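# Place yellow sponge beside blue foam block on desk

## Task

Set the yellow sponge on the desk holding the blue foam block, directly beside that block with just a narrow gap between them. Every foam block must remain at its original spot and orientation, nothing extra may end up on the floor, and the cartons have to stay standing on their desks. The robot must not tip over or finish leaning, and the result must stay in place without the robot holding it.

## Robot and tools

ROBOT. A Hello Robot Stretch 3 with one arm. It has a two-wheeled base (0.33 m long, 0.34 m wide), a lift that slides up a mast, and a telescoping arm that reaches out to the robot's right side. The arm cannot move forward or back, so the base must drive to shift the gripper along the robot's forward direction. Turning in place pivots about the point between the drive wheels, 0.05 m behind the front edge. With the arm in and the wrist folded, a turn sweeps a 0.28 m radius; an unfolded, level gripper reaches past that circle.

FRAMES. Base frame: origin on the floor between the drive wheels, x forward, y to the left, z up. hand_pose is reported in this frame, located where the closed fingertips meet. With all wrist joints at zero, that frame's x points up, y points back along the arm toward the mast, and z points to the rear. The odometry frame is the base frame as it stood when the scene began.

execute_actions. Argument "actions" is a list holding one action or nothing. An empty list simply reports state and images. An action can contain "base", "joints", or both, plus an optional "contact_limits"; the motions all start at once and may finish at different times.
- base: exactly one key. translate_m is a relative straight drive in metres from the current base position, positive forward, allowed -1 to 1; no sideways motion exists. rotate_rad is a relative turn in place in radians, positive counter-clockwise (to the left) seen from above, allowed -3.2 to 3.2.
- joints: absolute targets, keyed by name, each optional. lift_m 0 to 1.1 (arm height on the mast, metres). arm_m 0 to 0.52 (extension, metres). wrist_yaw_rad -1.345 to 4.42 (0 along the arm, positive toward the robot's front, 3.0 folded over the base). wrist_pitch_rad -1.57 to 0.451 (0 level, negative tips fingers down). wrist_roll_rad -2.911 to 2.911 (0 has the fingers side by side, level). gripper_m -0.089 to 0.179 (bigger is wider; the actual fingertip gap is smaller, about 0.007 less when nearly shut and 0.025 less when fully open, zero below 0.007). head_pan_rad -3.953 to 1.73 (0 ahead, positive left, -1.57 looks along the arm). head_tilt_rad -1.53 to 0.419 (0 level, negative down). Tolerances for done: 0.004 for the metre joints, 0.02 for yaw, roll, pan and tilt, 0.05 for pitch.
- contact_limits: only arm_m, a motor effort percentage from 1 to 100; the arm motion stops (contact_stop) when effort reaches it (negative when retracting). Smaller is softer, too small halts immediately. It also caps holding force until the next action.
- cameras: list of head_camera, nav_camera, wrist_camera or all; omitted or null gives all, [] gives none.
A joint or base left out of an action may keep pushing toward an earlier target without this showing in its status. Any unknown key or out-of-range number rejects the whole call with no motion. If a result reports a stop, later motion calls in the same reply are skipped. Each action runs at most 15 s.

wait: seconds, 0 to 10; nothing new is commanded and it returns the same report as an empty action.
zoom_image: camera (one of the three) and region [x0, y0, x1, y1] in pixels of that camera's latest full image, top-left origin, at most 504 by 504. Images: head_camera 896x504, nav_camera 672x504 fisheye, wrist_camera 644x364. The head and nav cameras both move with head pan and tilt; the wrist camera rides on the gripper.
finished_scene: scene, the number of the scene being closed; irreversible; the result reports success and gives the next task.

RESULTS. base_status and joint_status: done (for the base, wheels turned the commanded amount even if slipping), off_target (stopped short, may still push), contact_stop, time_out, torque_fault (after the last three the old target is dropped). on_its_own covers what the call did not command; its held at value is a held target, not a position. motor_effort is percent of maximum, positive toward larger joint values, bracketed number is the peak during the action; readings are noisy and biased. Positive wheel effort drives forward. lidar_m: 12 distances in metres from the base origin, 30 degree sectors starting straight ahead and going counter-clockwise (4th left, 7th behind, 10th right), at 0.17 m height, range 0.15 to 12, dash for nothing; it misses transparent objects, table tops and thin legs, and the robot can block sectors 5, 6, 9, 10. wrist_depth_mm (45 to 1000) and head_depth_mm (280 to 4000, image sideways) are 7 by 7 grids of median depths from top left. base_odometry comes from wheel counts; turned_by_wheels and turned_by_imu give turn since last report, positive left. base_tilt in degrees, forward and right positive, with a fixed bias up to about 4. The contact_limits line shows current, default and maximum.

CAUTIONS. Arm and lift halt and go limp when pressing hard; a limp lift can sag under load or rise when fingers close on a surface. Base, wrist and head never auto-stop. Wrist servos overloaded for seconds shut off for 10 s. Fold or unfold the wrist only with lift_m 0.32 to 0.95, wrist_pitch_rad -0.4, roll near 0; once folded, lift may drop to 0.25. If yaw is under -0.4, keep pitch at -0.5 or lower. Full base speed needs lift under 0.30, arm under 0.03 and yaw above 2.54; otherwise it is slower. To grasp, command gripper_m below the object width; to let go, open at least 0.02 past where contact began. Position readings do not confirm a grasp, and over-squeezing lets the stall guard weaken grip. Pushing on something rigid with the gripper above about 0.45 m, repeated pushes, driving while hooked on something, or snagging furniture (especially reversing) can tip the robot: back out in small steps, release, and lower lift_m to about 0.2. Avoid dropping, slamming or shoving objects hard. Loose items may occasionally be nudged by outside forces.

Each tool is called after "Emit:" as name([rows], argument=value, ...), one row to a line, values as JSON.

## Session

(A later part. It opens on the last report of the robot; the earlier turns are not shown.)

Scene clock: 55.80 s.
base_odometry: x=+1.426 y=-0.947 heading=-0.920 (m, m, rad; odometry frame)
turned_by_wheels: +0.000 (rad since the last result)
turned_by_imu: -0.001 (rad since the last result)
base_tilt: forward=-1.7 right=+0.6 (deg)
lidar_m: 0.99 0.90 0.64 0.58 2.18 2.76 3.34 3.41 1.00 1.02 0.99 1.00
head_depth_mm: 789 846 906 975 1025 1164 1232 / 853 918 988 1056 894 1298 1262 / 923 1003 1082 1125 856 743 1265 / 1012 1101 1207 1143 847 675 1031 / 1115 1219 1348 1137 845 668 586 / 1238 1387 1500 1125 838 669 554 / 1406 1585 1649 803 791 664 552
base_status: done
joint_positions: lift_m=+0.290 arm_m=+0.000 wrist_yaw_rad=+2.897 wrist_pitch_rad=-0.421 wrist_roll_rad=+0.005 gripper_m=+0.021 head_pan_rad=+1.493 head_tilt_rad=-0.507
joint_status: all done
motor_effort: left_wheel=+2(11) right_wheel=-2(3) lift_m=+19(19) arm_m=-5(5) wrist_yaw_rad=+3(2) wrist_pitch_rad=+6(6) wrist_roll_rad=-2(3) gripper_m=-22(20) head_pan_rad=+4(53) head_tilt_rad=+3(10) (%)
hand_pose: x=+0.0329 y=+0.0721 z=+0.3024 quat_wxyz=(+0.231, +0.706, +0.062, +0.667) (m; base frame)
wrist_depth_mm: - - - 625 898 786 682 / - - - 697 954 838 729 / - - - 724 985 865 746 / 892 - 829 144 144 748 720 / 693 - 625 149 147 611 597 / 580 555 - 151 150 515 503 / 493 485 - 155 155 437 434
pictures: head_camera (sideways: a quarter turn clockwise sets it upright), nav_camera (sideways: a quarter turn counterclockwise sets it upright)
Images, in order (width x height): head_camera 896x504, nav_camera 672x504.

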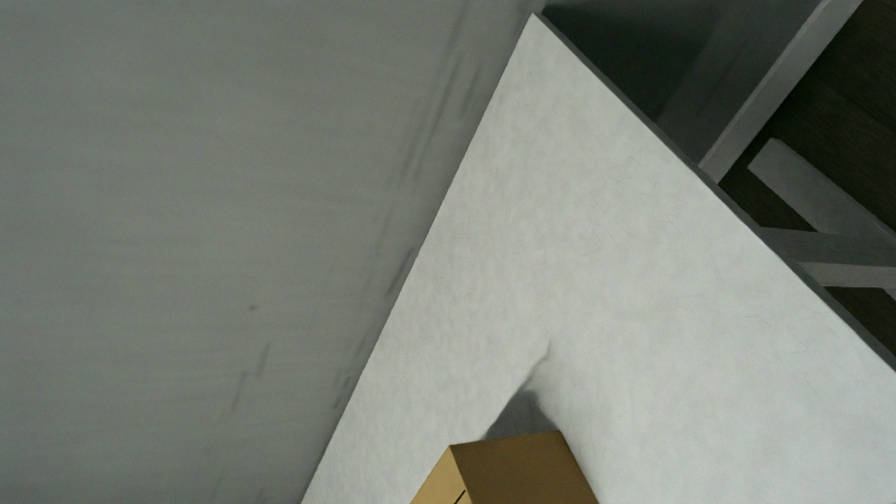

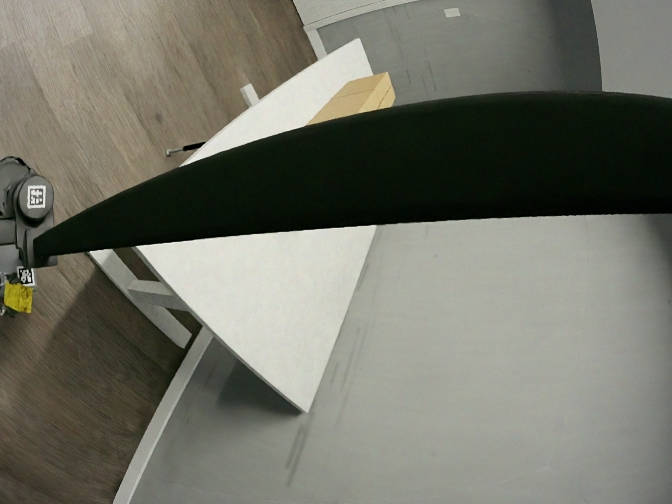

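Emit:
execute_actions([
  {"joints":{"head_pan_rad":-2.2,"head_tilt_rad":-0.4}},
], cameras=["head_camera","nav_camera"])

Scene clock: 58.23 s.
base_odometry: x=+1.426 y=-0.947 heading=-0.920 (m, m, rad; odometry frame)
turned_by_wheels: +0.000 (rad since the last result)
turned_by_imu: +0.000 (rad since the last result)
base_tilt: forward=-1.6 right=+0.5 (deg)
lidar_m: 0.99 0.90 0.64 0.58 2.18 2.76 3.33 3.41 0.99 1.02 0.99 1.00
head_depth_mm: 3190 3392 3518 3209 2213 1687 1357 / 3252 3431 3709 3170 2183 1679 1351 / 3312 3607 3828 3135 2157 1652 1346 / 3327 3562 1485 2943 2165 1640 1338 / 2773 2868 1108 963 2121 1643 1297 / 2105 2232 1020 953 2124 1633 1296 / 1701 1799 1460 997 1855 1259 1303
base_status: not commanded
joint_positions: lift_m=+0.290 arm_m=+0.000 wrist_yaw_rad=+2.897 wrist_pitch_rad=-0.421 wrist_roll_rad=+0.005 gripper_m=+0.021 head_pan_rad=-2.193 head_tilt_rad=-0.409
joint_status: all done
motor_effort: left_wheel=+2(3) right_wheel=-1(1) lift_m=+18(19) arm_m=-6(5) wrist_yaw_rad=+2(1) wrist_pitch_rad=+6(6) wrist_roll_rad=-3(2) gripper_m=-21(21) head_pan_rad=-5(52) head_tilt_rad=+4(15) (%)
hand_pose: x=+0.0329 y=+0.0721 z=+0.3024 quat_wxyz=(+0.231, +0.706, +0.062, +0.667) (m; base frame)
wrist_depth_mm: - - - 634 905 767 685 / - - - 704 973 829 722 / - - - 710 993 878 751 / 901 - 843 145 144 754 727 / 699 - 633 149 146 617 587 / 571 557 - 151 150 516 514 / 487 492 - 155 154 445 443
pictures: head_camera (sideways: a quarter turn clockwise sets it upright), nav_camera (sideways: a quarter turn counterclockwise sets it upright)
Images, in order (width x height): head_camera 896x504, nav_camera 672x504.

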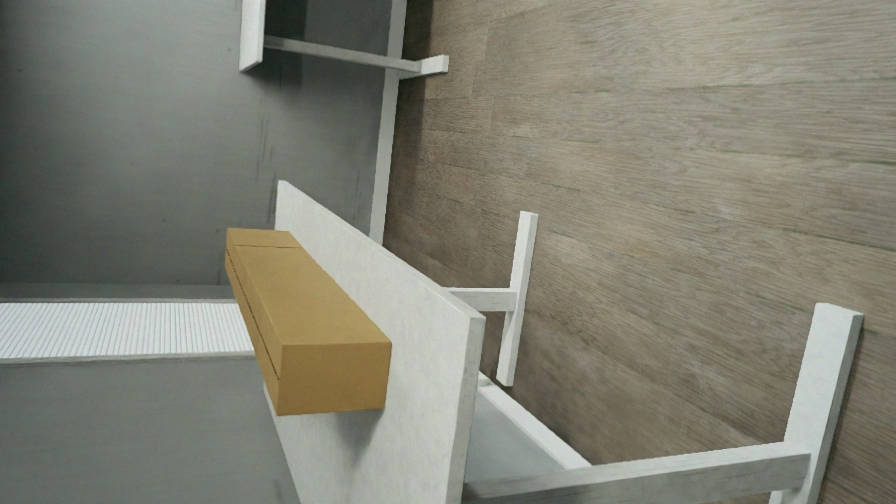

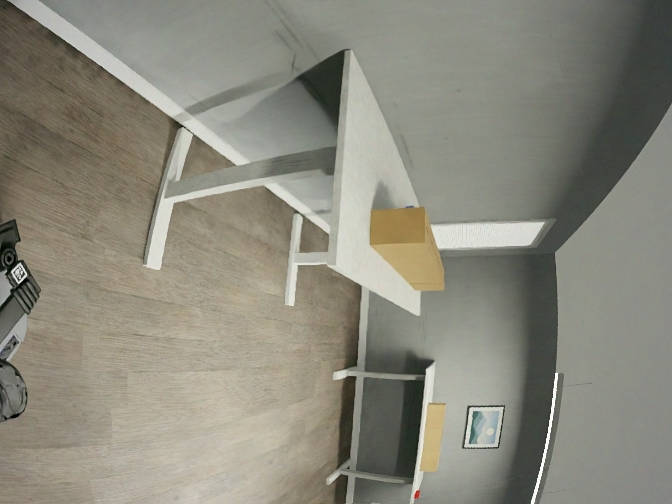

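Emit:
zoom_image(camera="nav_camera", region=[350, 160, 470, 260])

Region (350, 160, 470, 260) of nav_camera's 672x504 image, scaled by 4.200, with more detail than that image has.

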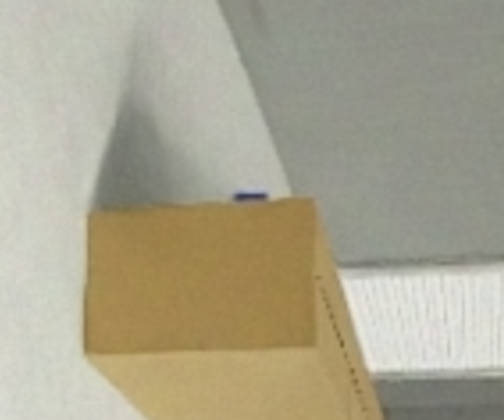

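Emit:
execute_actions([
  {"base":{"translate_m":0.4},"joints":{"head_pan_rad":-2.1,"head_tilt_rad":-0.3}},
], cameras=["head_camera","nav_camera"])

Scene clock: 62.57 s.
base_odometry: x=+1.668 y=-1.265 heading=-0.920 (m, m, rad; odometry frame)
turned_by_wheels: +0.000 (rad since the last result)
turned_by_imu: -0.001 (rad since the last result)
base_tilt: forward=-1.8 right=+0.7 (deg)
lidar_m: 0.65 0.59 0.59 0.73 1.19 1.19 3.34 3.75 1.17 0.81 0.74 0.74
head_depth_mm: 3439 3697 3768 3831 2581 1871 1474 / 3585 3746 1893 1241 2558 1862 1452 / 3279 3634 3250 1276 2569 1838 1434 / 2194 2367 2276 1245 1339 1454 1436 / 1638 1726 1790 1458 2122 1810 1434 / 1319 1378 1440 1435 1612 1657 1431 / 1097 1148 1184 1219 1287 1348 1342
base_status: done
joint_positions: lift_m=+0.290 arm_m=+0.000 wrist_yaw_rad=+2.897 wrist_pitch_rad=-0.421 wrist_roll_rad=+0.005 gripper_m=+0.021 head_pan_rad=-2.107 head_tilt_rad=-0.309
joint_status: all done
motor_effort: left_wheel=+2(11) right_wheel=-1(4) lift_m=+18(19) arm_m=-6(5) wrist_yaw_rad=+2(3) wrist_pitch_rad=+6(5) wrist_roll_rad=-3(3) gripper_m=-21(21) head_pan_rad=+3(19) head_tilt_rad=+4(13) (%)
hand_pose: x=+0.0329 y=+0.0721 z=+0.3024 quat_wxyz=(+0.231, +0.706, +0.062, +0.667) (m; base frame)
wrist_depth_mm: - - 877 711 602 522 456 / - - 990 772 642 537 474 / - - - 844 684 585 508 / 873 - 817 145 144 619 536 / 684 - 679 148 147 604 556 / 571 556 - 152 150 508 502 / 486 489 - 156 154 435 432
pictures: head_camera (sideways: a quarter turn clockwise sets it upright), nav_camera (sideways: a quarter turn counterclockwise sets it upright)
Images, in order (width x height): head_camera 896x504, nav_camera 672x504.

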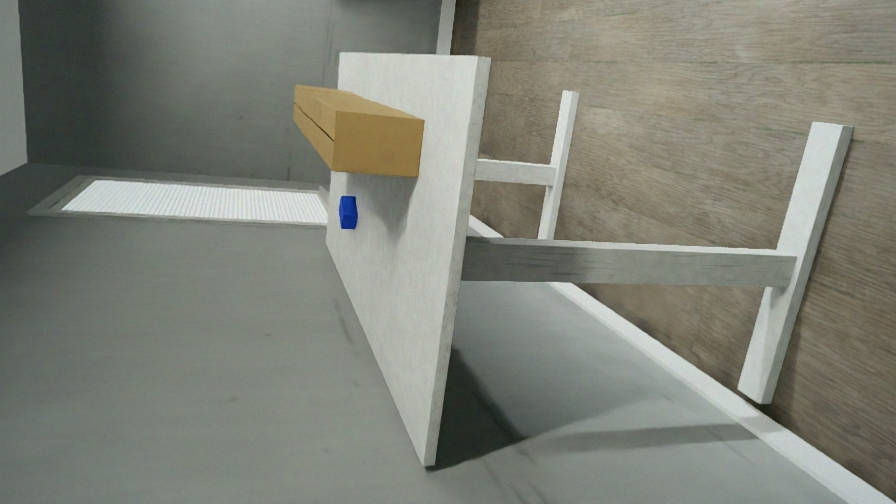

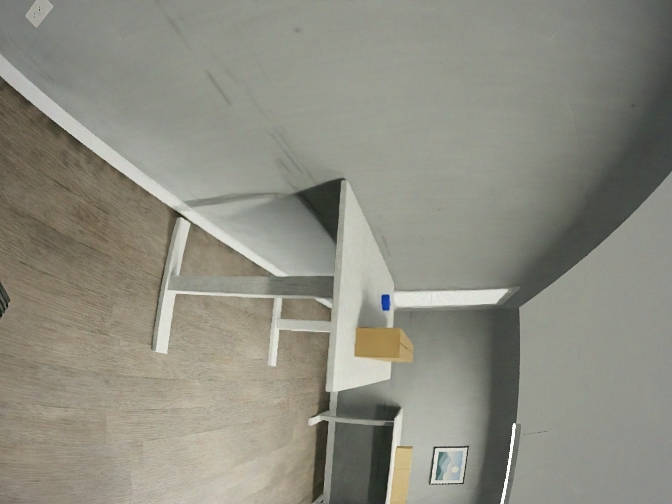

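Emit:
execute_actions([
  {"base":{"rotate_rad":0.52},"joints":{"lift_m":0.4,"head_pan_rad":-2.4,"head_tilt_rad":-0.5}},
], cameras=[])

Emit:
execute_actions([
  {"base":{"translate_m":-0.72},"joints":{"lift_m":1.1,"wrist_yaw_rad":1.75,"arm_m":0.39}},
])

Scene clock: 69.10 s.
base_odometry: x=+1.668 y=-1.265 heading=-0.400 (m, m, rad; odometry frame)
turned_by_wheels: +0.520 (rad since the last result)
turned_by_imu: +0.515 (rad since the last result)
base_tilt: forward=-1.7 right=+0.5 (deg)
lidar_m: 0.59 0.59 0.72 0.64 1.19 3.37 3.72 1.17 0.81 0.73 0.74 0.65
head_depth_mm: 2410 2665 1178 2525 1977 1514 1277 / 1825 1962 1245 1322 1878 1537 1281 / 1461 1638 1351 2210 1890 1536 1271 / 1206 1335 1426 1708 1816 1533 1266 / 1039 1129 1226 1378 1551 1526 1256 / 905 978 1054 1155 1273 1397 1258 / 808 859 920 992 1082 1190 1216
base_status: done
joint_positions: lift_m=+0.400 arm_m=+0.000 wrist_yaw_rad=+2.897 wrist_pitch_rad=-0.421 wrist_roll_rad=+0.005 gripper_m=+0.021 head_pan_rad=-2.393 head_tilt_rad=-0.494
joint_status: all done
motor_effort: left_wheel=-2(10) right_wheel=+1(6) lift_m=+30(32) arm_m=-5(5) wrist_yaw_rad=+2(4) wrist_pitch_rad=+6(6) wrist_roll_rad=-3(2) gripper_m=-22(21) head_pan_rad=-4(28) head_tilt_rad=-3(16) (%)
hand_pose: x=+0.0329 y=+0.0721 z=+0.4118 quat_wxyz=(+0.231, +0.706, +0.062, +0.667) (m; base frame)
wrist_depth_mm: - - - - 865 645 500 / - - - - 923 666 527 / - - - - 945 716 540 / - - - 145 144 740 569 / 863 - 809 148 147 726 583 / 739 696 - 151 149 650 601 / 615 600 571 156 154 544 545
pictures: none
No camera images: the call's "cameras" was empty. Leave "cameras" out to get every camera's image.

Scene clock: 77.37 s.
base_odometry: x=+1.005 y=-0.985 heading=-0.400 (m, m, rad; odometry frame)
turned_by_wheels: +0.000 (rad since the last result)
turned_by_imu: +0.002 (rad since the last result)
base_tilt: forward=-1.8 right=+0.5 (deg)
lidar_m: 1.30 0.99 1.22 2.88 2.90 3.29 3.04 1.48 0.60 0.85 0.86 1.06
head_depth_mm: - - - 766 1908 1555 1286 / - - - 684 529 1468 1280 / - - 604 636 522 440 1272 / - - 653 670 519 1400 1268 / - - 1010 702 516 1483 1262 / - - 1000 696 550 840 1020 / - - 984 688 761 1372 1215
base_status: done
joint_positions: lift_m=+1.097 arm_m=+0.390 wrist_yaw_rad=+1.752 wrist_pitch_rad=-0.421 wrist_roll_rad=+0.004 gripper_m=+0.021 head_pan_rad=-2.393 head_tilt_rad=-0.494
joint_status: all done
joint sent to its limit — the command would take lift_m past its upper limit, so that joint was sent only as far as its limit.
motor_effort: left_wheel=-2(7) right_wheel=+2(1) lift_m=+31(30) arm_m=+6(6) wrist_yaw_rad=-2(4) wrist_pitch_rad=+6(6) wrist_roll_rad=-2(2) gripper_m=-22(22) head_pan_rad=-4(5) head_tilt_rad=-3(3) (%)
hand_pose: x=+0.1991 y=-0.4944 z=+1.1089 quat_wxyz=(+0.556, +0.627, -0.330, +0.435) (m; base frame)
wrist_depth_mm: - - - - - 641 421 / - - - - - 643 419 / - - - - - 671 430 / - - - 145 144 672 429 / - - - 149 147 684 439 / - - - 152 149 639 444 / - - - 156 154 728 445
pictures: head_camera (sideways: a quarter turn clockwise sets it upright), nav_camera (sideways: a quarter turn counterclockwise sets it upright), wrist_camera
Images, in order (width x height): head_camera 896x504, nav_camera 672x504, wrist_camera 644x364.

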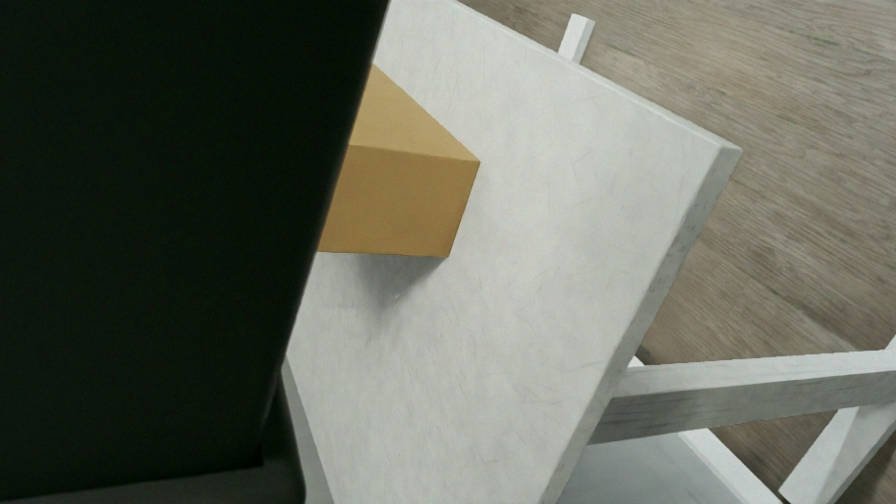

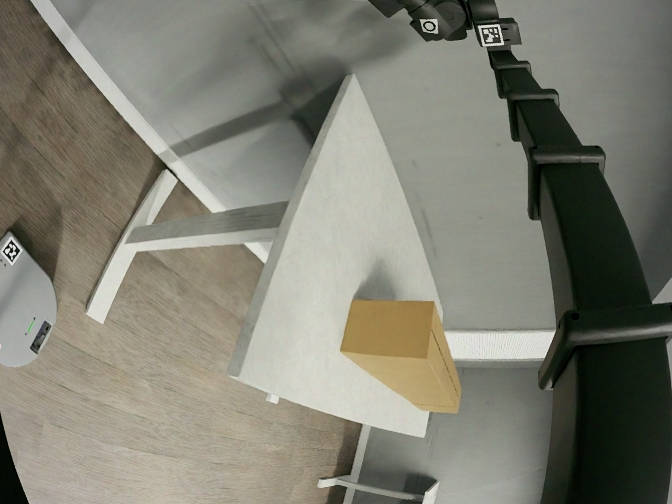

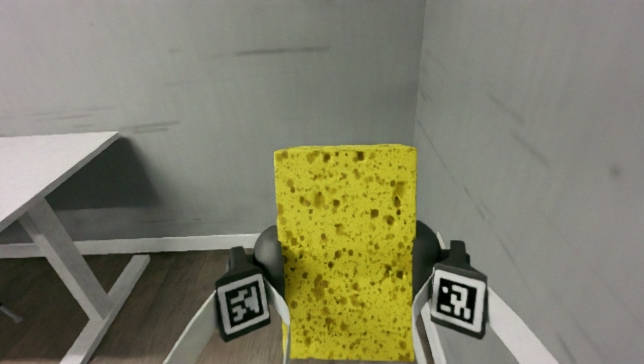

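Emit:
execute_actions([
  {"base":{"translate_m":-0.3},"joints":{"arm_m":0.44,"head_pan_rad":-2.2,"head_tilt_rad":-1.1}},
], cameras=["head_camera","nav_camera"])

Scene clock: 82.63 s.
base_odometry: x=+0.729 y=-0.868 heading=-0.400 (m, m, rad; odometry frame)
turned_by_wheels: +0.000 (rad since the last result)
turned_by_imu: +0.001 (rad since the last result)
base_tilt: forward=-1.8 right=+0.6 (deg)
lidar_m: 1.60 1.23 1.35 2.83 2.87 3.17 2.75 1.44 0.99 0.49 0.91 1.12
head_depth_mm: 524 476 1617 1456 1315 1206 1107 / 476 464 1539 1456 1312 1196 1115 / 407 453 413 1423 1304 - - / 355 433 404 1368 1295 - - / 361 434 402 365 1272 1200 1078 / 414 447 398 358 1225 1170 1081 / 508 445 395 355 332 1168 1080
base_status: done
joint_positions: lift_m=+1.097 arm_m=+0.440 wrist_yaw_rad=+1.752 wrist_pitch_rad=-0.421 wrist_roll_rad=+0.004 gripper_m=+0.021 head_pan_rad=-2.207 head_tilt_rad=-1.086
joint_status: all done
motor_effort: left_wheel=-2(4) right_wheel=+2(2) lift_m=+31(31) arm_m=+7(6) wrist_yaw_rad=-1(1) wrist_pitch_rad=+6(6) wrist_roll_rad=-2(2) gripper_m=-20(21) head_pan_rad=+4(25) head_tilt_rad=-6(34) (%)
hand_pose: x=+0.1991 y=-0.5444 z=+1.1089 quat_wxyz=(+0.556, +0.627, -0.330, +0.435) (m; base frame)
wrist_depth_mm: - - - - - 653 427 / - - - - - 650 431 / - - - - - 656 428 / - - - 145 144 666 437 / - - - 148 146 685 434 / - - - 152 150 629 440 / - - - 157 155 741 445
pictures: head_camera (sideways: a quarter turn clockwise sets it upright), nav_camera (sideways: a quarter turn counterclockwise sets it upright)
Images, in order (width x height): head_camera 896x504, nav_camera 672x504.

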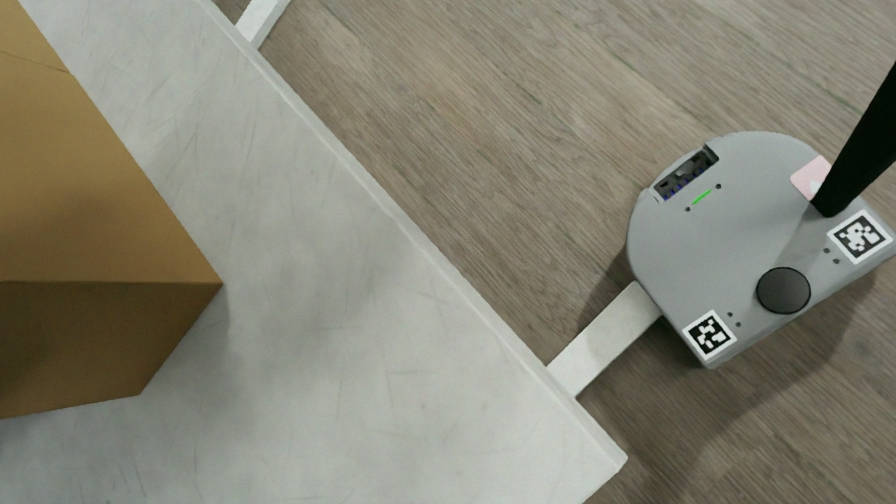

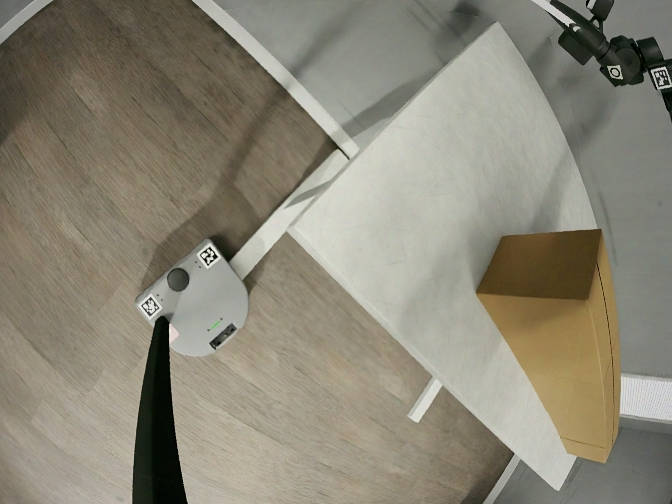

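Emit:
zoom_image(camera="head_camera", region=[560, 220, 760, 400])

Region (560, 220, 760, 400) of head_camera's 896x504 image, scaled by 2.520, with more detail than that image has; it fills the top 454 rows of this view, and the rest is white.

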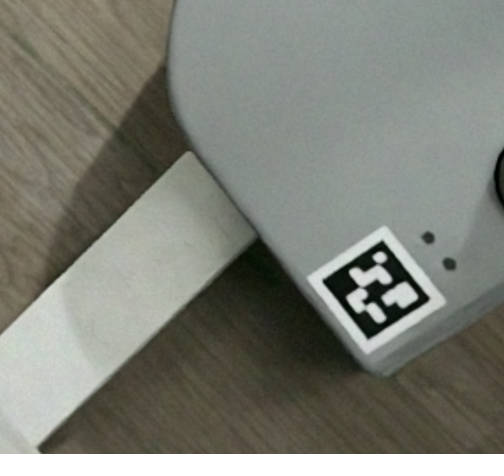

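Emit:
execute_actions([
  {"base":{"rotate_rad":-0.2},"joints":{"arm_m":0.5,"wrist_yaw_rad":1.95}},
], cameras=["head_camera"])

Scene clock: 85.43 s.
base_odometry: x=+0.729 y=-0.868 heading=-0.600 (m, m, rad; odometry frame)
turned_by_wheels: -0.200 (rad since the last result)
turned_by_imu: -0.199 (rad since the last result)
base_tilt: forward=-1.8 right=+0.5 (deg)
lidar_m: 1.55 1.23 1.35 2.04 2.73 3.07 2.74 1.44 1.12 0.49 0.90 0.99
head_depth_mm: 574 1839 1623 1458 1318 1206 1109 / 532 1713 1624 1454 1303 1197 1114 / 520 467 1585 1427 1301 - - / 481 456 418 1435 1295 - - / 403 443 400 1358 1292 1184 1074 / 349 419 398 359 1226 1170 1077 / 349 430 396 356 328 1163 1076
base_status: done
joint_positions: lift_m=+1.097 arm_m=+0.500 wrist_yaw_rad=+1.947 wrist_pitch_rad=-0.421 wrist_roll_rad=+0.004 gripper_m=+0.021 head_pan_rad=-2.207 head_tilt_rad=-1.086
joint_status: all done
motor_effort: left_wheel=+2(6) right_wheel=-2(6) lift_m=+31(30) arm_m=+6(7) wrist_yaw_rad=+4(4) wrist_pitch_rad=+6(6) wrist_roll_rad=-2(2) gripper_m=-21(22) head_pan_rad=+4(4) head_tilt_rad=-6(6) (%)
hand_pose: x=+0.1871 y=-0.5625 z=+1.1089 quat_wxyz=(+0.511, +0.656, -0.268, +0.487) (m; base frame)
wrist_depth_mm: - - - - - 592 389 / - - - - - 602 395 / - - - - - 617 397 / - - - 144 143 621 402 / - - - 149 147 639 405 / - - - 152 150 598 414 / - - - 156 155 687 415
pictures: head_camera (sideways: a quarter turn clockwise sets it upright)
Images, in order (width x height): head_camera 896x504.

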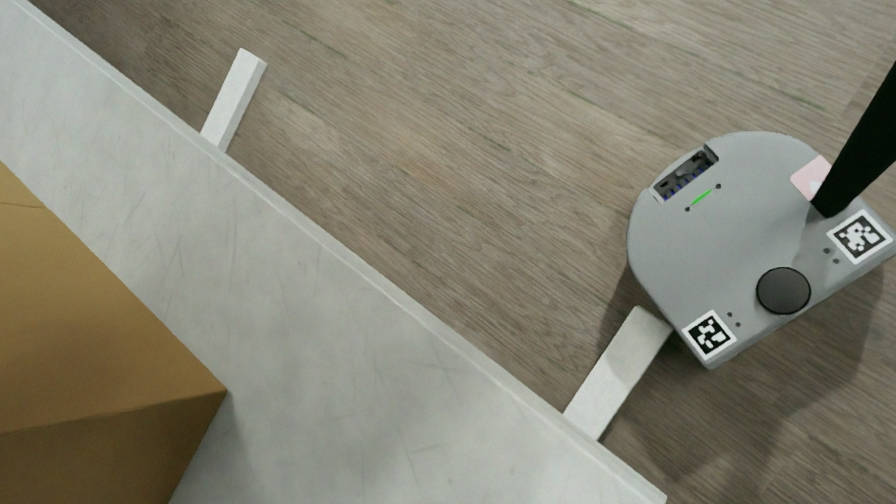

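Emit:
execute_actions([
  {"base":{"translate_m":-0.2},"joints":{"head_pan_rad":-1.7,"head_tilt_rad":-0.8}},
], cameras=["head_camera","nav_camera"])

Scene clock: 89.27 s.
base_odometry: x=+0.564 y=-0.755 heading=-0.600 (m, m, rad; odometry frame)
turned_by_wheels: +0.000 (rad since the last result)
turned_by_imu: +0.001 (rad since the last result)
base_tilt: forward=-1.8 right=+0.7 (deg)
lidar_m: 1.68 1.39 1.44 2.78 2.61 2.93 2.54 1.29 1.21 0.98 0.54 1.07
head_depth_mm: 516 440 532 482 1506 1291 1139 / 1042 405 497 463 1463 1291 1128 / 1003 384 452 461 1384 1282 1134 / 949 365 415 457 403 1269 1119 / 910 350 382 439 384 1266 1111 / 871 333 356 418 379 1214 1085 / 842 341 390 445 377 352 1106
base_status: done
joint_positions: lift_m=+1.097 arm_m=+0.500 wrist_yaw_rad=+1.947 wrist_pitch_rad=-0.421 wrist_roll_rad=+0.004 gripper_m=+0.021 head_pan_rad=-1.707 head_tilt_rad=-0.804
joint_status: all done
motor_effort: left_wheel=+2(3) right_wheel=+0(5) lift_m=+31(30) arm_m=+6(6) wrist_yaw_rad=+3(3) wrist_pitch_rad=+6(6) wrist_roll_rad=-2(2) gripper_m=-21(21) head_pan_rad=+4(41) head_tilt_rad=+2(21) (%)
hand_pose: x=+0.1871 y=-0.5625 z=+1.1089 quat_wxyz=(+0.511, +0.656, -0.268, +0.487) (m; base frame)
wrist_depth_mm: - - - - - 729 483 / - - - - - 737 490 / - - - - - 746 497 / - - - 145 144 776 492 / - - - 148 146 400 391 / 383 368 372 151 150 338 333 / 321 314 301 156 155 288 285
pictures: head_camera (sideways: a quarter turn clockwise sets it upright), nav_camera (sideways: a quarter turn counterclockwise sets it upright)
Images, in order (width x height): head_camera 896x504, nav_camera 672x504.

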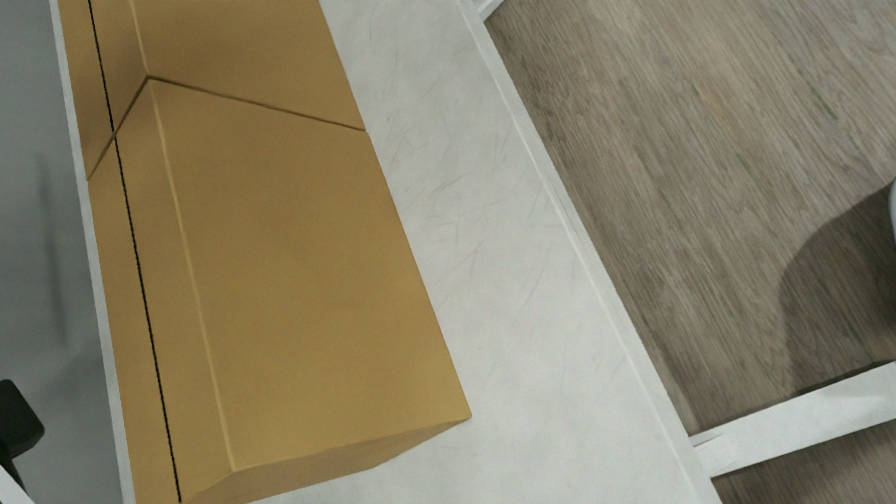

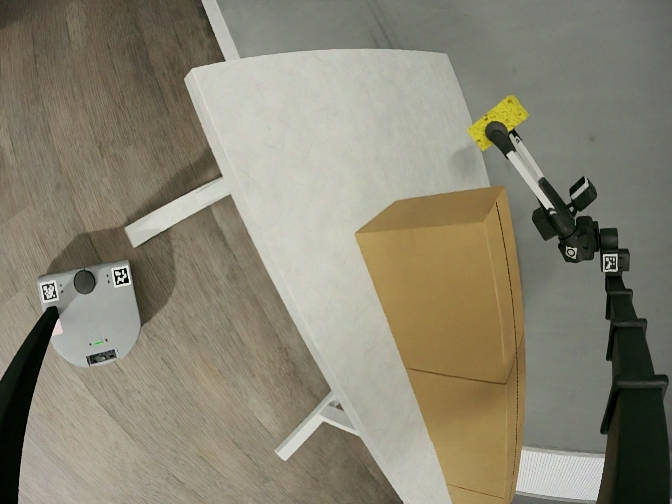

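Emit:
execute_actions([
  {"base":{"rotate_rad":0.48},"joints":{"wrist_yaw_rad":1.0}},
], cameras=[])

Emit:
execute_actions([
  {"base":{"translate_m":-0.6},"joints":{"wrist_yaw_rad":-0.3,"arm_m":0.42,"wrist_pitch_rad":-0.45}},
])

Scene clock: 92.00 s.
base_odometry: x=+0.564 y=-0.755 heading=-0.120 (m, m, rad; odometry frame)
turned_by_wheels: +0.480 (rad since the last result)
turned_by_imu: +0.476 (rad since the last result)
base_tilt: forward=-1.6 right=+0.6 (deg)
lidar_m: 1.38 1.84 2.80 2.60 2.93 2.54 2.66 1.24 0.99 0.54 1.05 1.58
head_depth_mm: 846 353 352 431 391 1270 1133 / 847 349 349 427 388 1256 1128 / 840 657 409 434 386 1247 1123 / 835 739 563 458 384 1247 1115 / 829 728 559 454 381 1202 1098 / 826 718 553 450 379 1232 1109 / 817 906 549 447 377 1228 1098
base_status: done
joint_positions: lift_m=+1.097 arm_m=+0.500 wrist_yaw_rad=+1.003 wrist_pitch_rad=-0.421 wrist_roll_rad=+0.004 gripper_m=+0.021 head_pan_rad=-1.707 head_tilt_rad=-0.804
joint_status: all done
motor_effort: left_wheel=-2(7) right_wheel=+1(6) lift_m=+30(30) arm_m=+6(6) wrist_yaw_rad=-3(3) wrist_pitch_rad=+6(6) wrist_roll_rad=-2(2) gripper_m=-20(21) head_pan_rad=+4(4) head_tilt_rad=+1(2) (%)
hand_pose: x=+0.1675 y=-0.7652 z=+1.1089 quat_wxyz=(+0.676, +0.462, -0.536, +0.202) (m; base frame)
wrist_depth_mm: - - - 619 408 301 239 / - - - 692 433 317 250 / - - - 709 445 329 257 / - - - 144 144 348 268 / - - - 149 147 369 281 / - - - 152 150 371 295 / - - - 156 155 432 308
pictures: none
No camera images: the call's "cameras" was empty. Leave "cameras" out to get every camera's image.

Scene clock: 99.07 s.
base_odometry: x=-0.032 y=-0.683 heading=-0.120 (m, m, rad; odometry frame)
turned_by_wheels: +0.000 (rad since the last result)
turned_by_imu: +0.002 (rad since the last result)
base_tilt: forward=-1.7 right=+0.5 (deg)
lidar_m: 1.98 2.38 2.87 2.56 2.56 1.96 2.37 0.74 0.91 0.90 0.77 0.77
head_depth_mm: 783 764 289 316 378 337 1097 / 779 755 291 315 375 335 1092 / 773 747 288 313 372 333 1080 / 777 738 - 311 370 331 1075 / 766 732 - 308 367 329 1076 / 762 717 - 308 363 328 1071 / 755 711 - 306 360 326 1049
base_status: done
joint_positions: lift_m=+1.097 arm_m=+0.420 wrist_yaw_rad=-0.297 wrist_pitch_rad=-0.465 wrist_roll_rad=+0.004 gripper_m=+0.021 head_pan_rad=-1.707 head_tilt_rad=-0.803
joint_status: all done
motor_effort: left_wheel=-2(5) right_wheel=+1(3) lift_m=+31(31) arm_m=-6(7) wrist_yaw_rad=-4(5) wrist_pitch_rad=+4(5) wrist_roll_rad=-2(2) gripper_m=-21(22) head_pan_rad=+4(4) head_tilt_rad=+1(1) (%)
hand_pose: x=-0.0853 y=-0.7740 z=+1.0991 quat_wxyz=(+0.655, +0.059, -0.706, -0.263) (m; base frame)
wrist_depth_mm: 195 202 212 221 232 242 257 / 210 219 231 241 253 267 282 / 230 238 251 259 278 297 321 / 249 263 274 144 144 334 364 / 274 291 306 149 147 376 381 / 303 326 339 151 150 322 313 / 307 303 285 156 155 275 273
pictures: head_camera (sideways: a quarter turn clockwise sets it upright), nav_camera (sideways: a quarter turn counterclockwise sets it upright), wrist_camera
Images, in order (width x height): head_camera 896x504, nav_camera 672x504, wrist_camera 644x364.

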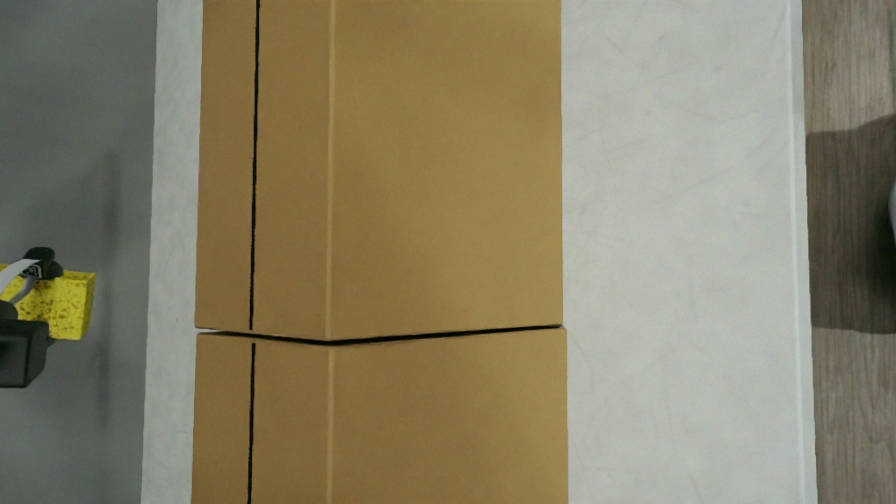

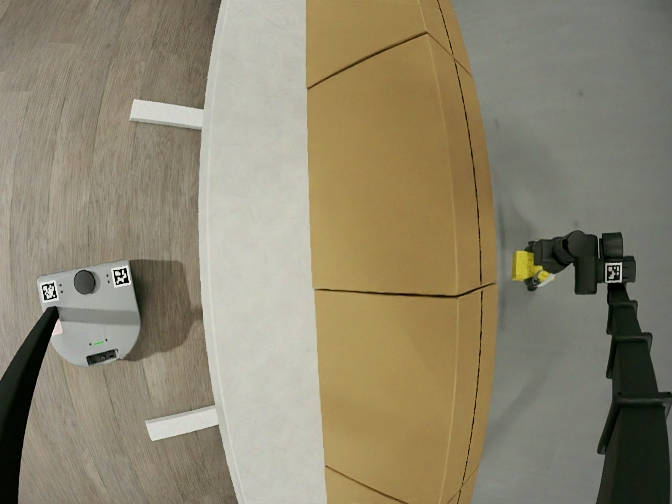

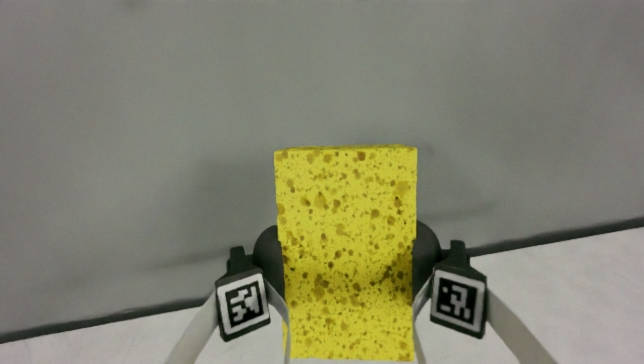

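Emit:
execute_actions([
  {"joints":{"wrist_yaw_rad":-1.1,"arm_m":0.36,"wrist_pitch_rad":-0.52}},
], cameras=["wrist_camera","nav_camera"])

Scene clock: 101.43 s.
base_odometry: x=-0.032 y=-0.683 heading=-0.120 (m, m, rad; odometry frame)
turned_by_wheels: +0.000 (rad since the last result)
turned_by_imu: +0.000 (rad since the last result)
base_tilt: forward=-1.9 right=+0.6 (deg)
lidar_m: 1.99 2.38 2.87 2.55 2.56 1.97 2.37 0.74 0.91 0.90 0.77 0.77
head_depth_mm: 781 764 289 317 379 337 1097 / 528 537 291 315 375 335 1092 / 747 544 288 313 373 333 1089 / 798 736 - 311 369 331 1086 / 796 730 - 309 367 330 1076 / 765 719 - 308 363 327 1072 / 759 713 - 306 361 326 1050
base_status: not commanded
joint_positions: lift_m=+1.097 arm_m=+0.360 wrist_yaw_rad=-1.097 wrist_pitch_rad=-0.534 wrist_roll_rad=+0.004 gripper_m=+0.021 head_pan_rad=-1.707 head_tilt_rad=-0.803
joint_status: all done
motor_effort: left_wheel=-2(2) right_wheel=+1(2) lift_m=+31(30) arm_m=-6(7) wrist_yaw_rad=-3(3) wrist_pitch_rad=+4(4) wrist_roll_rad=-2(2) gripper_m=-21(21) head_pan_rad=+4(4) head_tilt_rad=+1(1) (%)
hand_pose: x=-0.2068 y=-0.6003 z=+1.0844 quat_wxyz=(+0.483, -0.197, -0.680, -0.515) (m; base frame)
wrist_depth_mm: 270 321 409 571 909 - - / 280 336 442 622 680 - - / 291 355 471 534 516 497 483 / 301 367 440 145 144 408 400 / 315 371 374 149 146 341 335 / 322 321 323 152 150 296 291 / 287 283 269 156 155 259 257
pictures: nav_camera (sideways: a quarter turn counterclockwise sets it upright), wrist_camera
Images, in order (width x height): nav_camera 672x504, wrist_camera 644x364.

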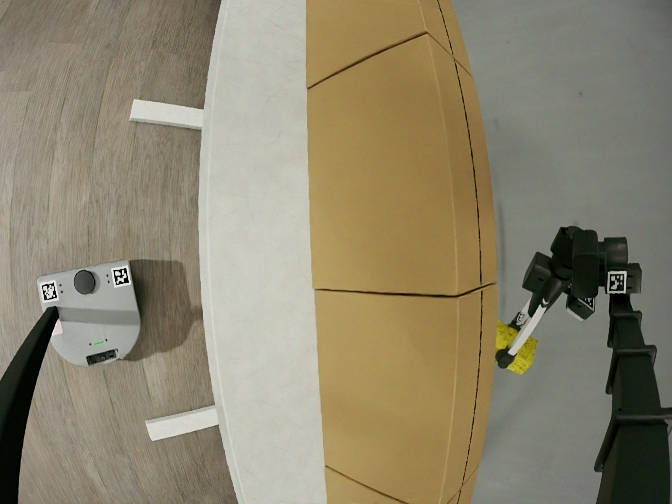

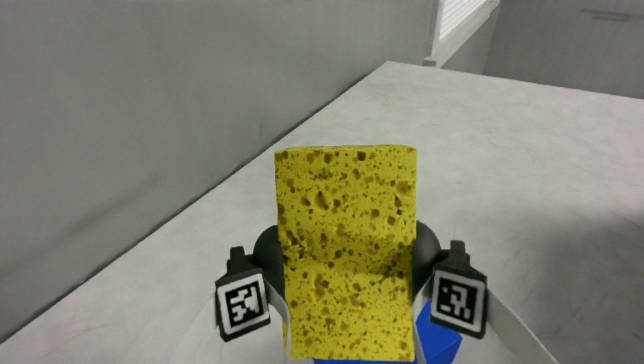

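Emit:
execute_actions([
  {"base":{"translate_m":0.12},"joints":{"wrist_yaw_rad":-1.34,"arm_m":0.42}},
], cameras=["wrist_camera"])

Scene clock: 104.43 s.
base_odometry: x=+0.087 y=-0.698 heading=-0.120 (m, m, rad; odometry frame)
turned_by_wheels: +0.000 (rad since the last result)
turned_by_imu: -0.001 (rad since the last result)
base_tilt: forward=-1.9 right=+0.6 (deg)
lidar_m: 1.86 1.86 2.84 2.55 2.65 2.08 2.48 0.84 0.93 0.92 0.69 1.49
head_depth_mm: 796 353 294 342 392 337 1128 / 549 348 290 339 388 335 1128 / 763 346 289 333 382 332 1123 / 798 341 290 331 380 331 1120 / 808 337 287 328 376 330 1116 / 773 333 284 326 374 327 1090 / 771 329 282 324 371 326 1085
base_status: done
joint_positions: lift_m=+1.097 arm_m=+0.420 wrist_yaw_rad=-1.324 wrist_pitch_rad=-0.534 wrist_roll_rad=+0.004 gripper_m=+0.021 head_pan_rad=-1.707 head_tilt_rad=-0.803
joint_status: all done
joint sent to its limit — the command would take wrist_yaw_rad past its lower limit, so that joint was sent only as far as its limit.
motor_effort: left_wheel=-2(3) right_wheel=+1(5) lift_m=+30(30) arm_m=+6(8) wrist_yaw_rad=-2(3) wrist_pitch_rad=+4(4) wrist_roll_rad=-2(2) gripper_m=-22(22) head_pan_rad=+4(4) head_tilt_rad=+2(2) (%)
hand_pose: x=-0.2234 y=-0.6152 z=+1.0843 quat_wxyz=(+0.422, -0.273, -0.653, -0.566) (m; base frame)
wrist_depth_mm: 278 353 499 812 - - - / 284 368 514 704 683 645 618 / 295 372 513 538 514 495 464 / 299 387 442 144 143 404 395 / 309 372 374 148 147 344 336 / 313 321 322 151 149 299 287 / 290 281 269 155 155 259 259
pictures: wrist_camera
Images, in order (width x height): wrist_camera 644x364.

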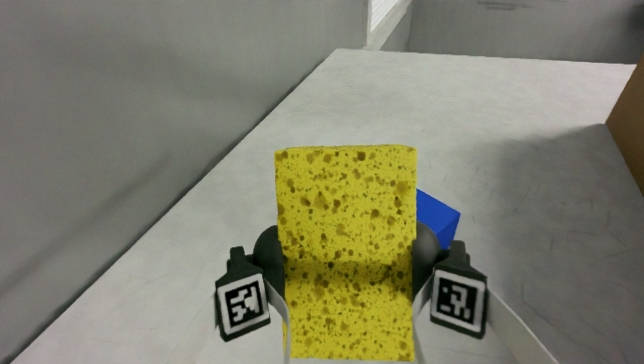

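Emit:
execute_actions([
  {"joints":{"wrist_pitch_rad":-0.9}},
], cameras=["wrist_camera"])

Scene clock: 106.00 s.
base_odometry: x=+0.087 y=-0.698 heading=-0.120 (m, m, rad; odometry frame)
turned_by_wheels: +0.000 (rad since the last result)
turned_by_imu: +0.000 (rad since the last result)
base_tilt: forward=-1.7 right=+0.7 (deg)
lidar_m: 1.86 1.86 2.84 2.56 2.64 2.08 2.48 0.84 0.93 0.92 0.69 1.49
head_depth_mm: 794 353 293 342 391 337 1141 / 792 349 290 339 388 335 1132 / 788 345 290 333 382 333 1119 / 769 328 290 331 379 331 1118 / 810 337 287 328 377 329 1118 / 788 333 284 326 373 328 1095 / 772 329 282 324 371 326 1084
base_status: not commanded
joint_positions: lift_m=+1.097 arm_m=+0.420 wrist_yaw_rad=-1.324 wrist_pitch_rad=-0.908 wrist_roll_rad=+0.004 gripper_m=+0.021 head_pan_rad=-1.707 head_tilt_rad=-0.803
joint_status: all done
motor_effort: left_wheel=-2(2) right_wheel=+1(2) lift_m=+31(31) arm_m=+7(7) wrist_yaw_rad=-3(3) wrist_pitch_rad=+2(4) wrist_roll_rad=-2(2) gripper_m=-22(21) head_pan_rad=+4(4) head_tilt_rad=+1(2) (%)
hand_pose: x=-0.1560 y=-0.5982 z=+1.0188 quat_wxyz=(+0.309, -0.147, -0.692, -0.635) (m; base frame)
wrist_depth_mm: 297 373 373 366 285 344 339 / 310 344 332 318 266 310 303 / 310 305 300 293 284 279 277 / 285 277 273 145 144 255 253 / 258 254 251 149 146 238 233 / 238 235 233 152 149 219 217 / 220 220 210 157 155 202 201
pictures: wrist_camera
Images, in order (width x height): wrist_camera 644x364.

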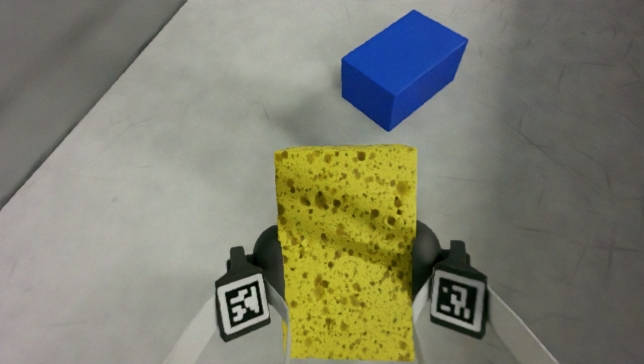

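Emit:
execute_actions([
  {"joints":{"wrist_pitch_rad":-1.25}},
], cameras=["wrist_camera"])

Scene clock: 107.57 s.
base_odometry: x=+0.087 y=-0.697 heading=-0.120 (m, m, rad; odometry frame)
turned_by_wheels: +0.000 (rad since the last result)
turned_by_imu: -0.001 (rad since the last result)
base_tilt: forward=-1.7 right=+0.6 (deg)
lidar_m: 1.86 1.85 2.84 2.55 2.64 2.08 2.49 0.84 0.93 0.92 0.69 1.50
head_depth_mm: 797 353 294 341 391 337 1134 / 792 350 289 340 389 335 1129 / 786 345 290 333 382 333 1117 / 791 341 290 331 379 331 1121 / 793 325 288 329 377 329 1117 / 807 333 285 327 374 328 1091 / 773 329 282 324 371 326 1085
base_status: not commanded
joint_positions: lift_m=+1.097 arm_m=+0.420 wrist_yaw_rad=-1.325 wrist_pitch_rad=-1.199 wrist_roll_rad=+0.004 gripper_m=+0.021 head_pan_rad=-1.707 head_tilt_rad=-0.803
joint_status: wrist_pitch_rad off_target (ended at -1.199, target -1.250)
motor_effort: left_wheel=-5(5) right_wheel=+6(6) lift_m=+24(31) arm_m=+6(5) wrist_yaw_rad=-3(2) wrist_pitch_rad=-15(16) wrist_roll_rad=-2(2) gripper_m=-22(20) head_pan_rad=+4(4) head_tilt_rad=+1(2) (%)
hand_pose: x=-0.0901 y=-0.5816 z=+0.9884 quat_wxyz=(+0.214, -0.046, -0.706, -0.674) (m; base frame)
wrist_depth_mm: 254 249 246 240 236 232 227 / 243 240 235 231 228 223 220 / 232 231 226 222 220 216 212 / 225 222 220 147 145 208 205 / 218 215 212 147 146 201 198 / 210 208 206 150 148 195 192 / 203 200 196 152 150 188 185
pictures: wrist_camera
Images, in order (width x height): wrist_camera 644x364.

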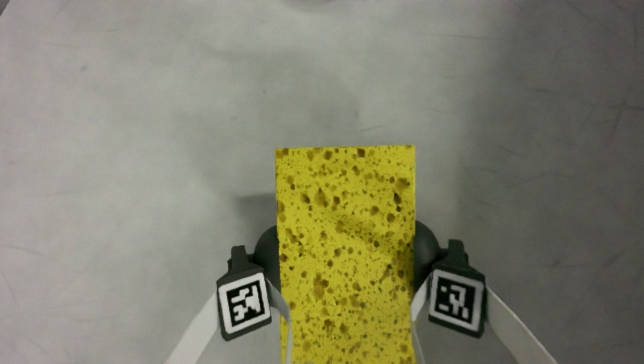

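Emit:
execute_actions([
  {"base":{"translate_m":-0.095},"joints":{"wrist_pitch_rad":-1.08,"arm_m":0.41}},
], cameras=["wrist_camera"])

Scene clock: 111.87 s.
base_odometry: x=-0.007 y=-0.686 heading=-0.121 (m, m, rad; odometry frame)
turned_by_wheels: +0.000 (rad since the last result)
turned_by_imu: +0.000 (rad since the last result)
base_tilt: forward=-1.8 right=+0.8 (deg)
lidar_m: 1.96 2.13 2.87 2.55 2.58 1.99 2.39 0.76 0.92 0.91 0.75 0.77
head_depth_mm: 786 762 289 323 383 337 1110 / 780 755 286 320 380 335 1098 / 776 743 282 318 378 333 1086 / 772 328 285 316 375 331 1083 / 797 723 - 310 368 329 1076 / 795 333 - 308 365 328 1066 / 761 329 - 306 362 326 1067
base_status: done
joint_positions: lift_m=+1.097 arm_m=+0.410 wrist_yaw_rad=-1.325 wrist_pitch_rad=-1.091 wrist_roll_rad=+0.004 gripper_m=+0.021 head_pan_rad=-1.707 head_tilt_rad=-0.803
joint_status: all done
motor_effort: left_wheel=-2(9) right_wheel=+2(5) lift_m=+24(24) arm_m=-6(7) wrist_yaw_rad=-3(3) wrist_pitch_rad=+3(15) wrist_roll_rad=-2(2) gripper_m=-22(21) head_pan_rad=+4(4) head_tilt_rad=+1(2) (%)
hand_pose: x=-0.1155 y=-0.5788 z=+0.9975 quat_wxyz=(+0.250, -0.083, -0.703, -0.661) (m; base frame)
wrist_depth_mm: 292 284 278 275 213 262 258 / 271 266 263 209 208 248 244 / 253 251 247 236 237 234 230 / 241 237 233 147 146 220 217 / 229 225 221 149 147 212 207 / 217 213 212 152 149 201 198 / 206 204 199 155 153 191 189
pictures: wrist_camera
Images, in order (width x height): wrist_camera 644x364.

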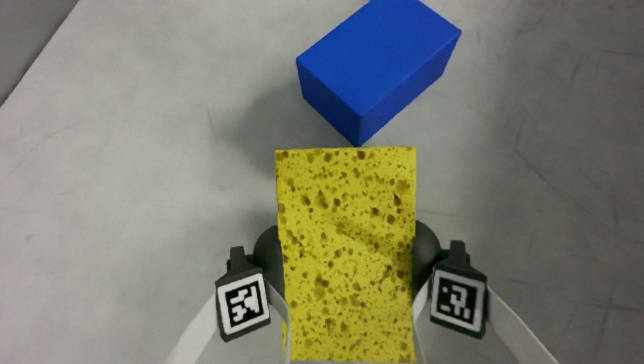

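Emit:
execute_actions([
  {"base":{"translate_m":-0.022},"joints":{"wrist_pitch_rad":-1.22,"gripper_m":0.04}},
], cameras=["wrist_camera"])

Scene clock: 113.77 s.
base_odometry: x=-0.029 y=-0.683 heading=-0.121 (m, m, rad; odometry frame)
turned_by_wheels: +0.000 (rad since the last result)
turned_by_imu: +0.000 (rad since the last result)
base_tilt: forward=-1.7 right=+0.6 (deg)
lidar_m: 1.98 2.14 2.87 2.56 2.56 1.96 2.37 0.74 0.91 0.90 0.77 0.77
head_depth_mm: 782 763 288 318 380 337 1093 / 777 754 287 315 377 335 1091 / 772 744 288 313 374 333 1085 / 785 739 - 311 371 331 1081 / 768 324 - 309 368 329 1081 / 792 719 - 309 362 328 1073 / 759 329 - 306 361 326 1053
base_status: done
joint_positions: lift_m=+1.097 arm_m=+0.410 wrist_yaw_rad=-1.325 wrist_pitch_rad=-1.208 wrist_roll_rad=+0.004 gripper_m=+0.041 head_pan_rad=-1.707 head_tilt_rad=-0.803
joint_status: all done
motor_effort: left_wheel=-2(9) right_wheel=+2(4) lift_m=+24(24) arm_m=-6(6) wrist_yaw_rad=-2(3) wrist_pitch_rad=-4(11) wrist_roll_rad=-1(2) gripper_m=-14(65) head_pan_rad=+4(4) head_tilt_rad=+2(1) (%)
hand_pose: x=-0.0878 y=-0.5718 z=+0.9877 quat_wxyz=(+0.210, -0.042, -0.706, -0.675) (m; base frame)
wrist_depth_mm: 250 247 241 186 185 228 226 / 241 236 232 200 221 221 217 / 230 227 222 220 216 214 211 / 224 222 217 152 206 206 202 / 215 212 209 152 150 199 196 / 208 205 204 150 149 193 191 / 201 199 195 150 148 187 185
pictures: wrist_camera
Images, in order (width x height): wrist_camera 644x364.

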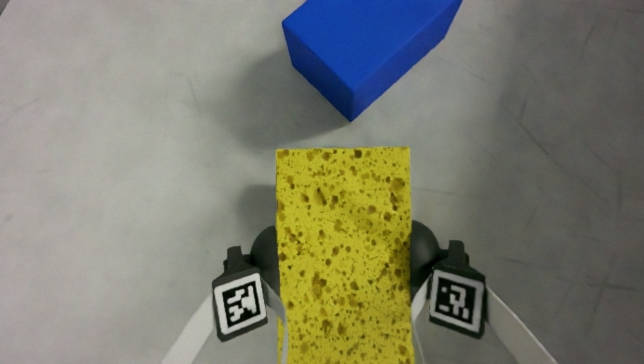

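Emit:
execute_actions([
  {"base":{"translate_m":-0.04},"joints":{"wrist_pitch_rad":-1.34,"gripper_m":0.05}},
], cameras=["wrist_camera"])

Scene clock: 115.87 s.
base_odometry: x=-0.069 y=-0.679 heading=-0.121 (m, m, rad; odometry frame)
turned_by_wheels: +0.000 (rad since the last result)
turned_by_imu: +0.000 (rad since the last result)
base_tilt: forward=-1.6 right=+0.5 (deg)
lidar_m: 2.02 2.00 2.89 2.54 2.54 1.93 2.33 0.71 0.91 0.90 0.82 0.80
head_depth_mm: 777 764 294 309 373 337 1095 / 775 755 291 308 372 335 1075 / 769 744 288 311 370 333 1071 / 783 736 - 309 367 331 1066 / 779 323 - 307 366 329 1063 / - 721 - 310 363 328 1054 / 757 710 - 304 362 326 1049
base_status: done
joint_positions: lift_m=+1.097 arm_m=+0.410 wrist_yaw_rad=-1.325 wrist_pitch_rad=-1.348 wrist_roll_rad=+0.004 gripper_m=+0.050 head_pan_rad=-1.707 head_tilt_rad=-0.803
joint_status: all done
motor_effort: left_wheel=+0(5) right_wheel=-1(5) lift_m=+24(24) arm_m=-6(5) wrist_yaw_rad=-1(3) wrist_pitch_rad=+2(6) wrist_roll_rad=-2(2) gripper_m=-9(43) head_pan_rad=+4(4) head_tilt_rad=+2(2) (%)
hand_pose: x=-0.0536 y=-0.5632 z=+0.9806 quat_wxyz=(+0.163, +0.007, -0.707, -0.688) (m; base frame)
wrist_depth_mm: 215 212 209 159 179 199 198 / 213 210 207 183 200 198 194 / 210 207 203 201 198 196 193 / 208 205 202 154 195 194 191 / 206 202 199 152 151 193 189 / 204 200 199 151 149 189 187 / 201 199 194 149 148 187 185
pictures: wrist_camera
Images, in order (width x height): wrist_camera 644x364.

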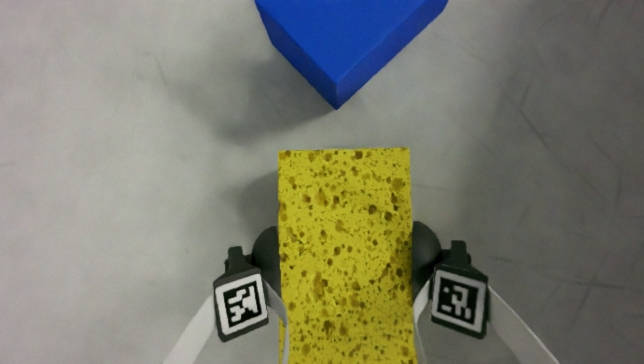

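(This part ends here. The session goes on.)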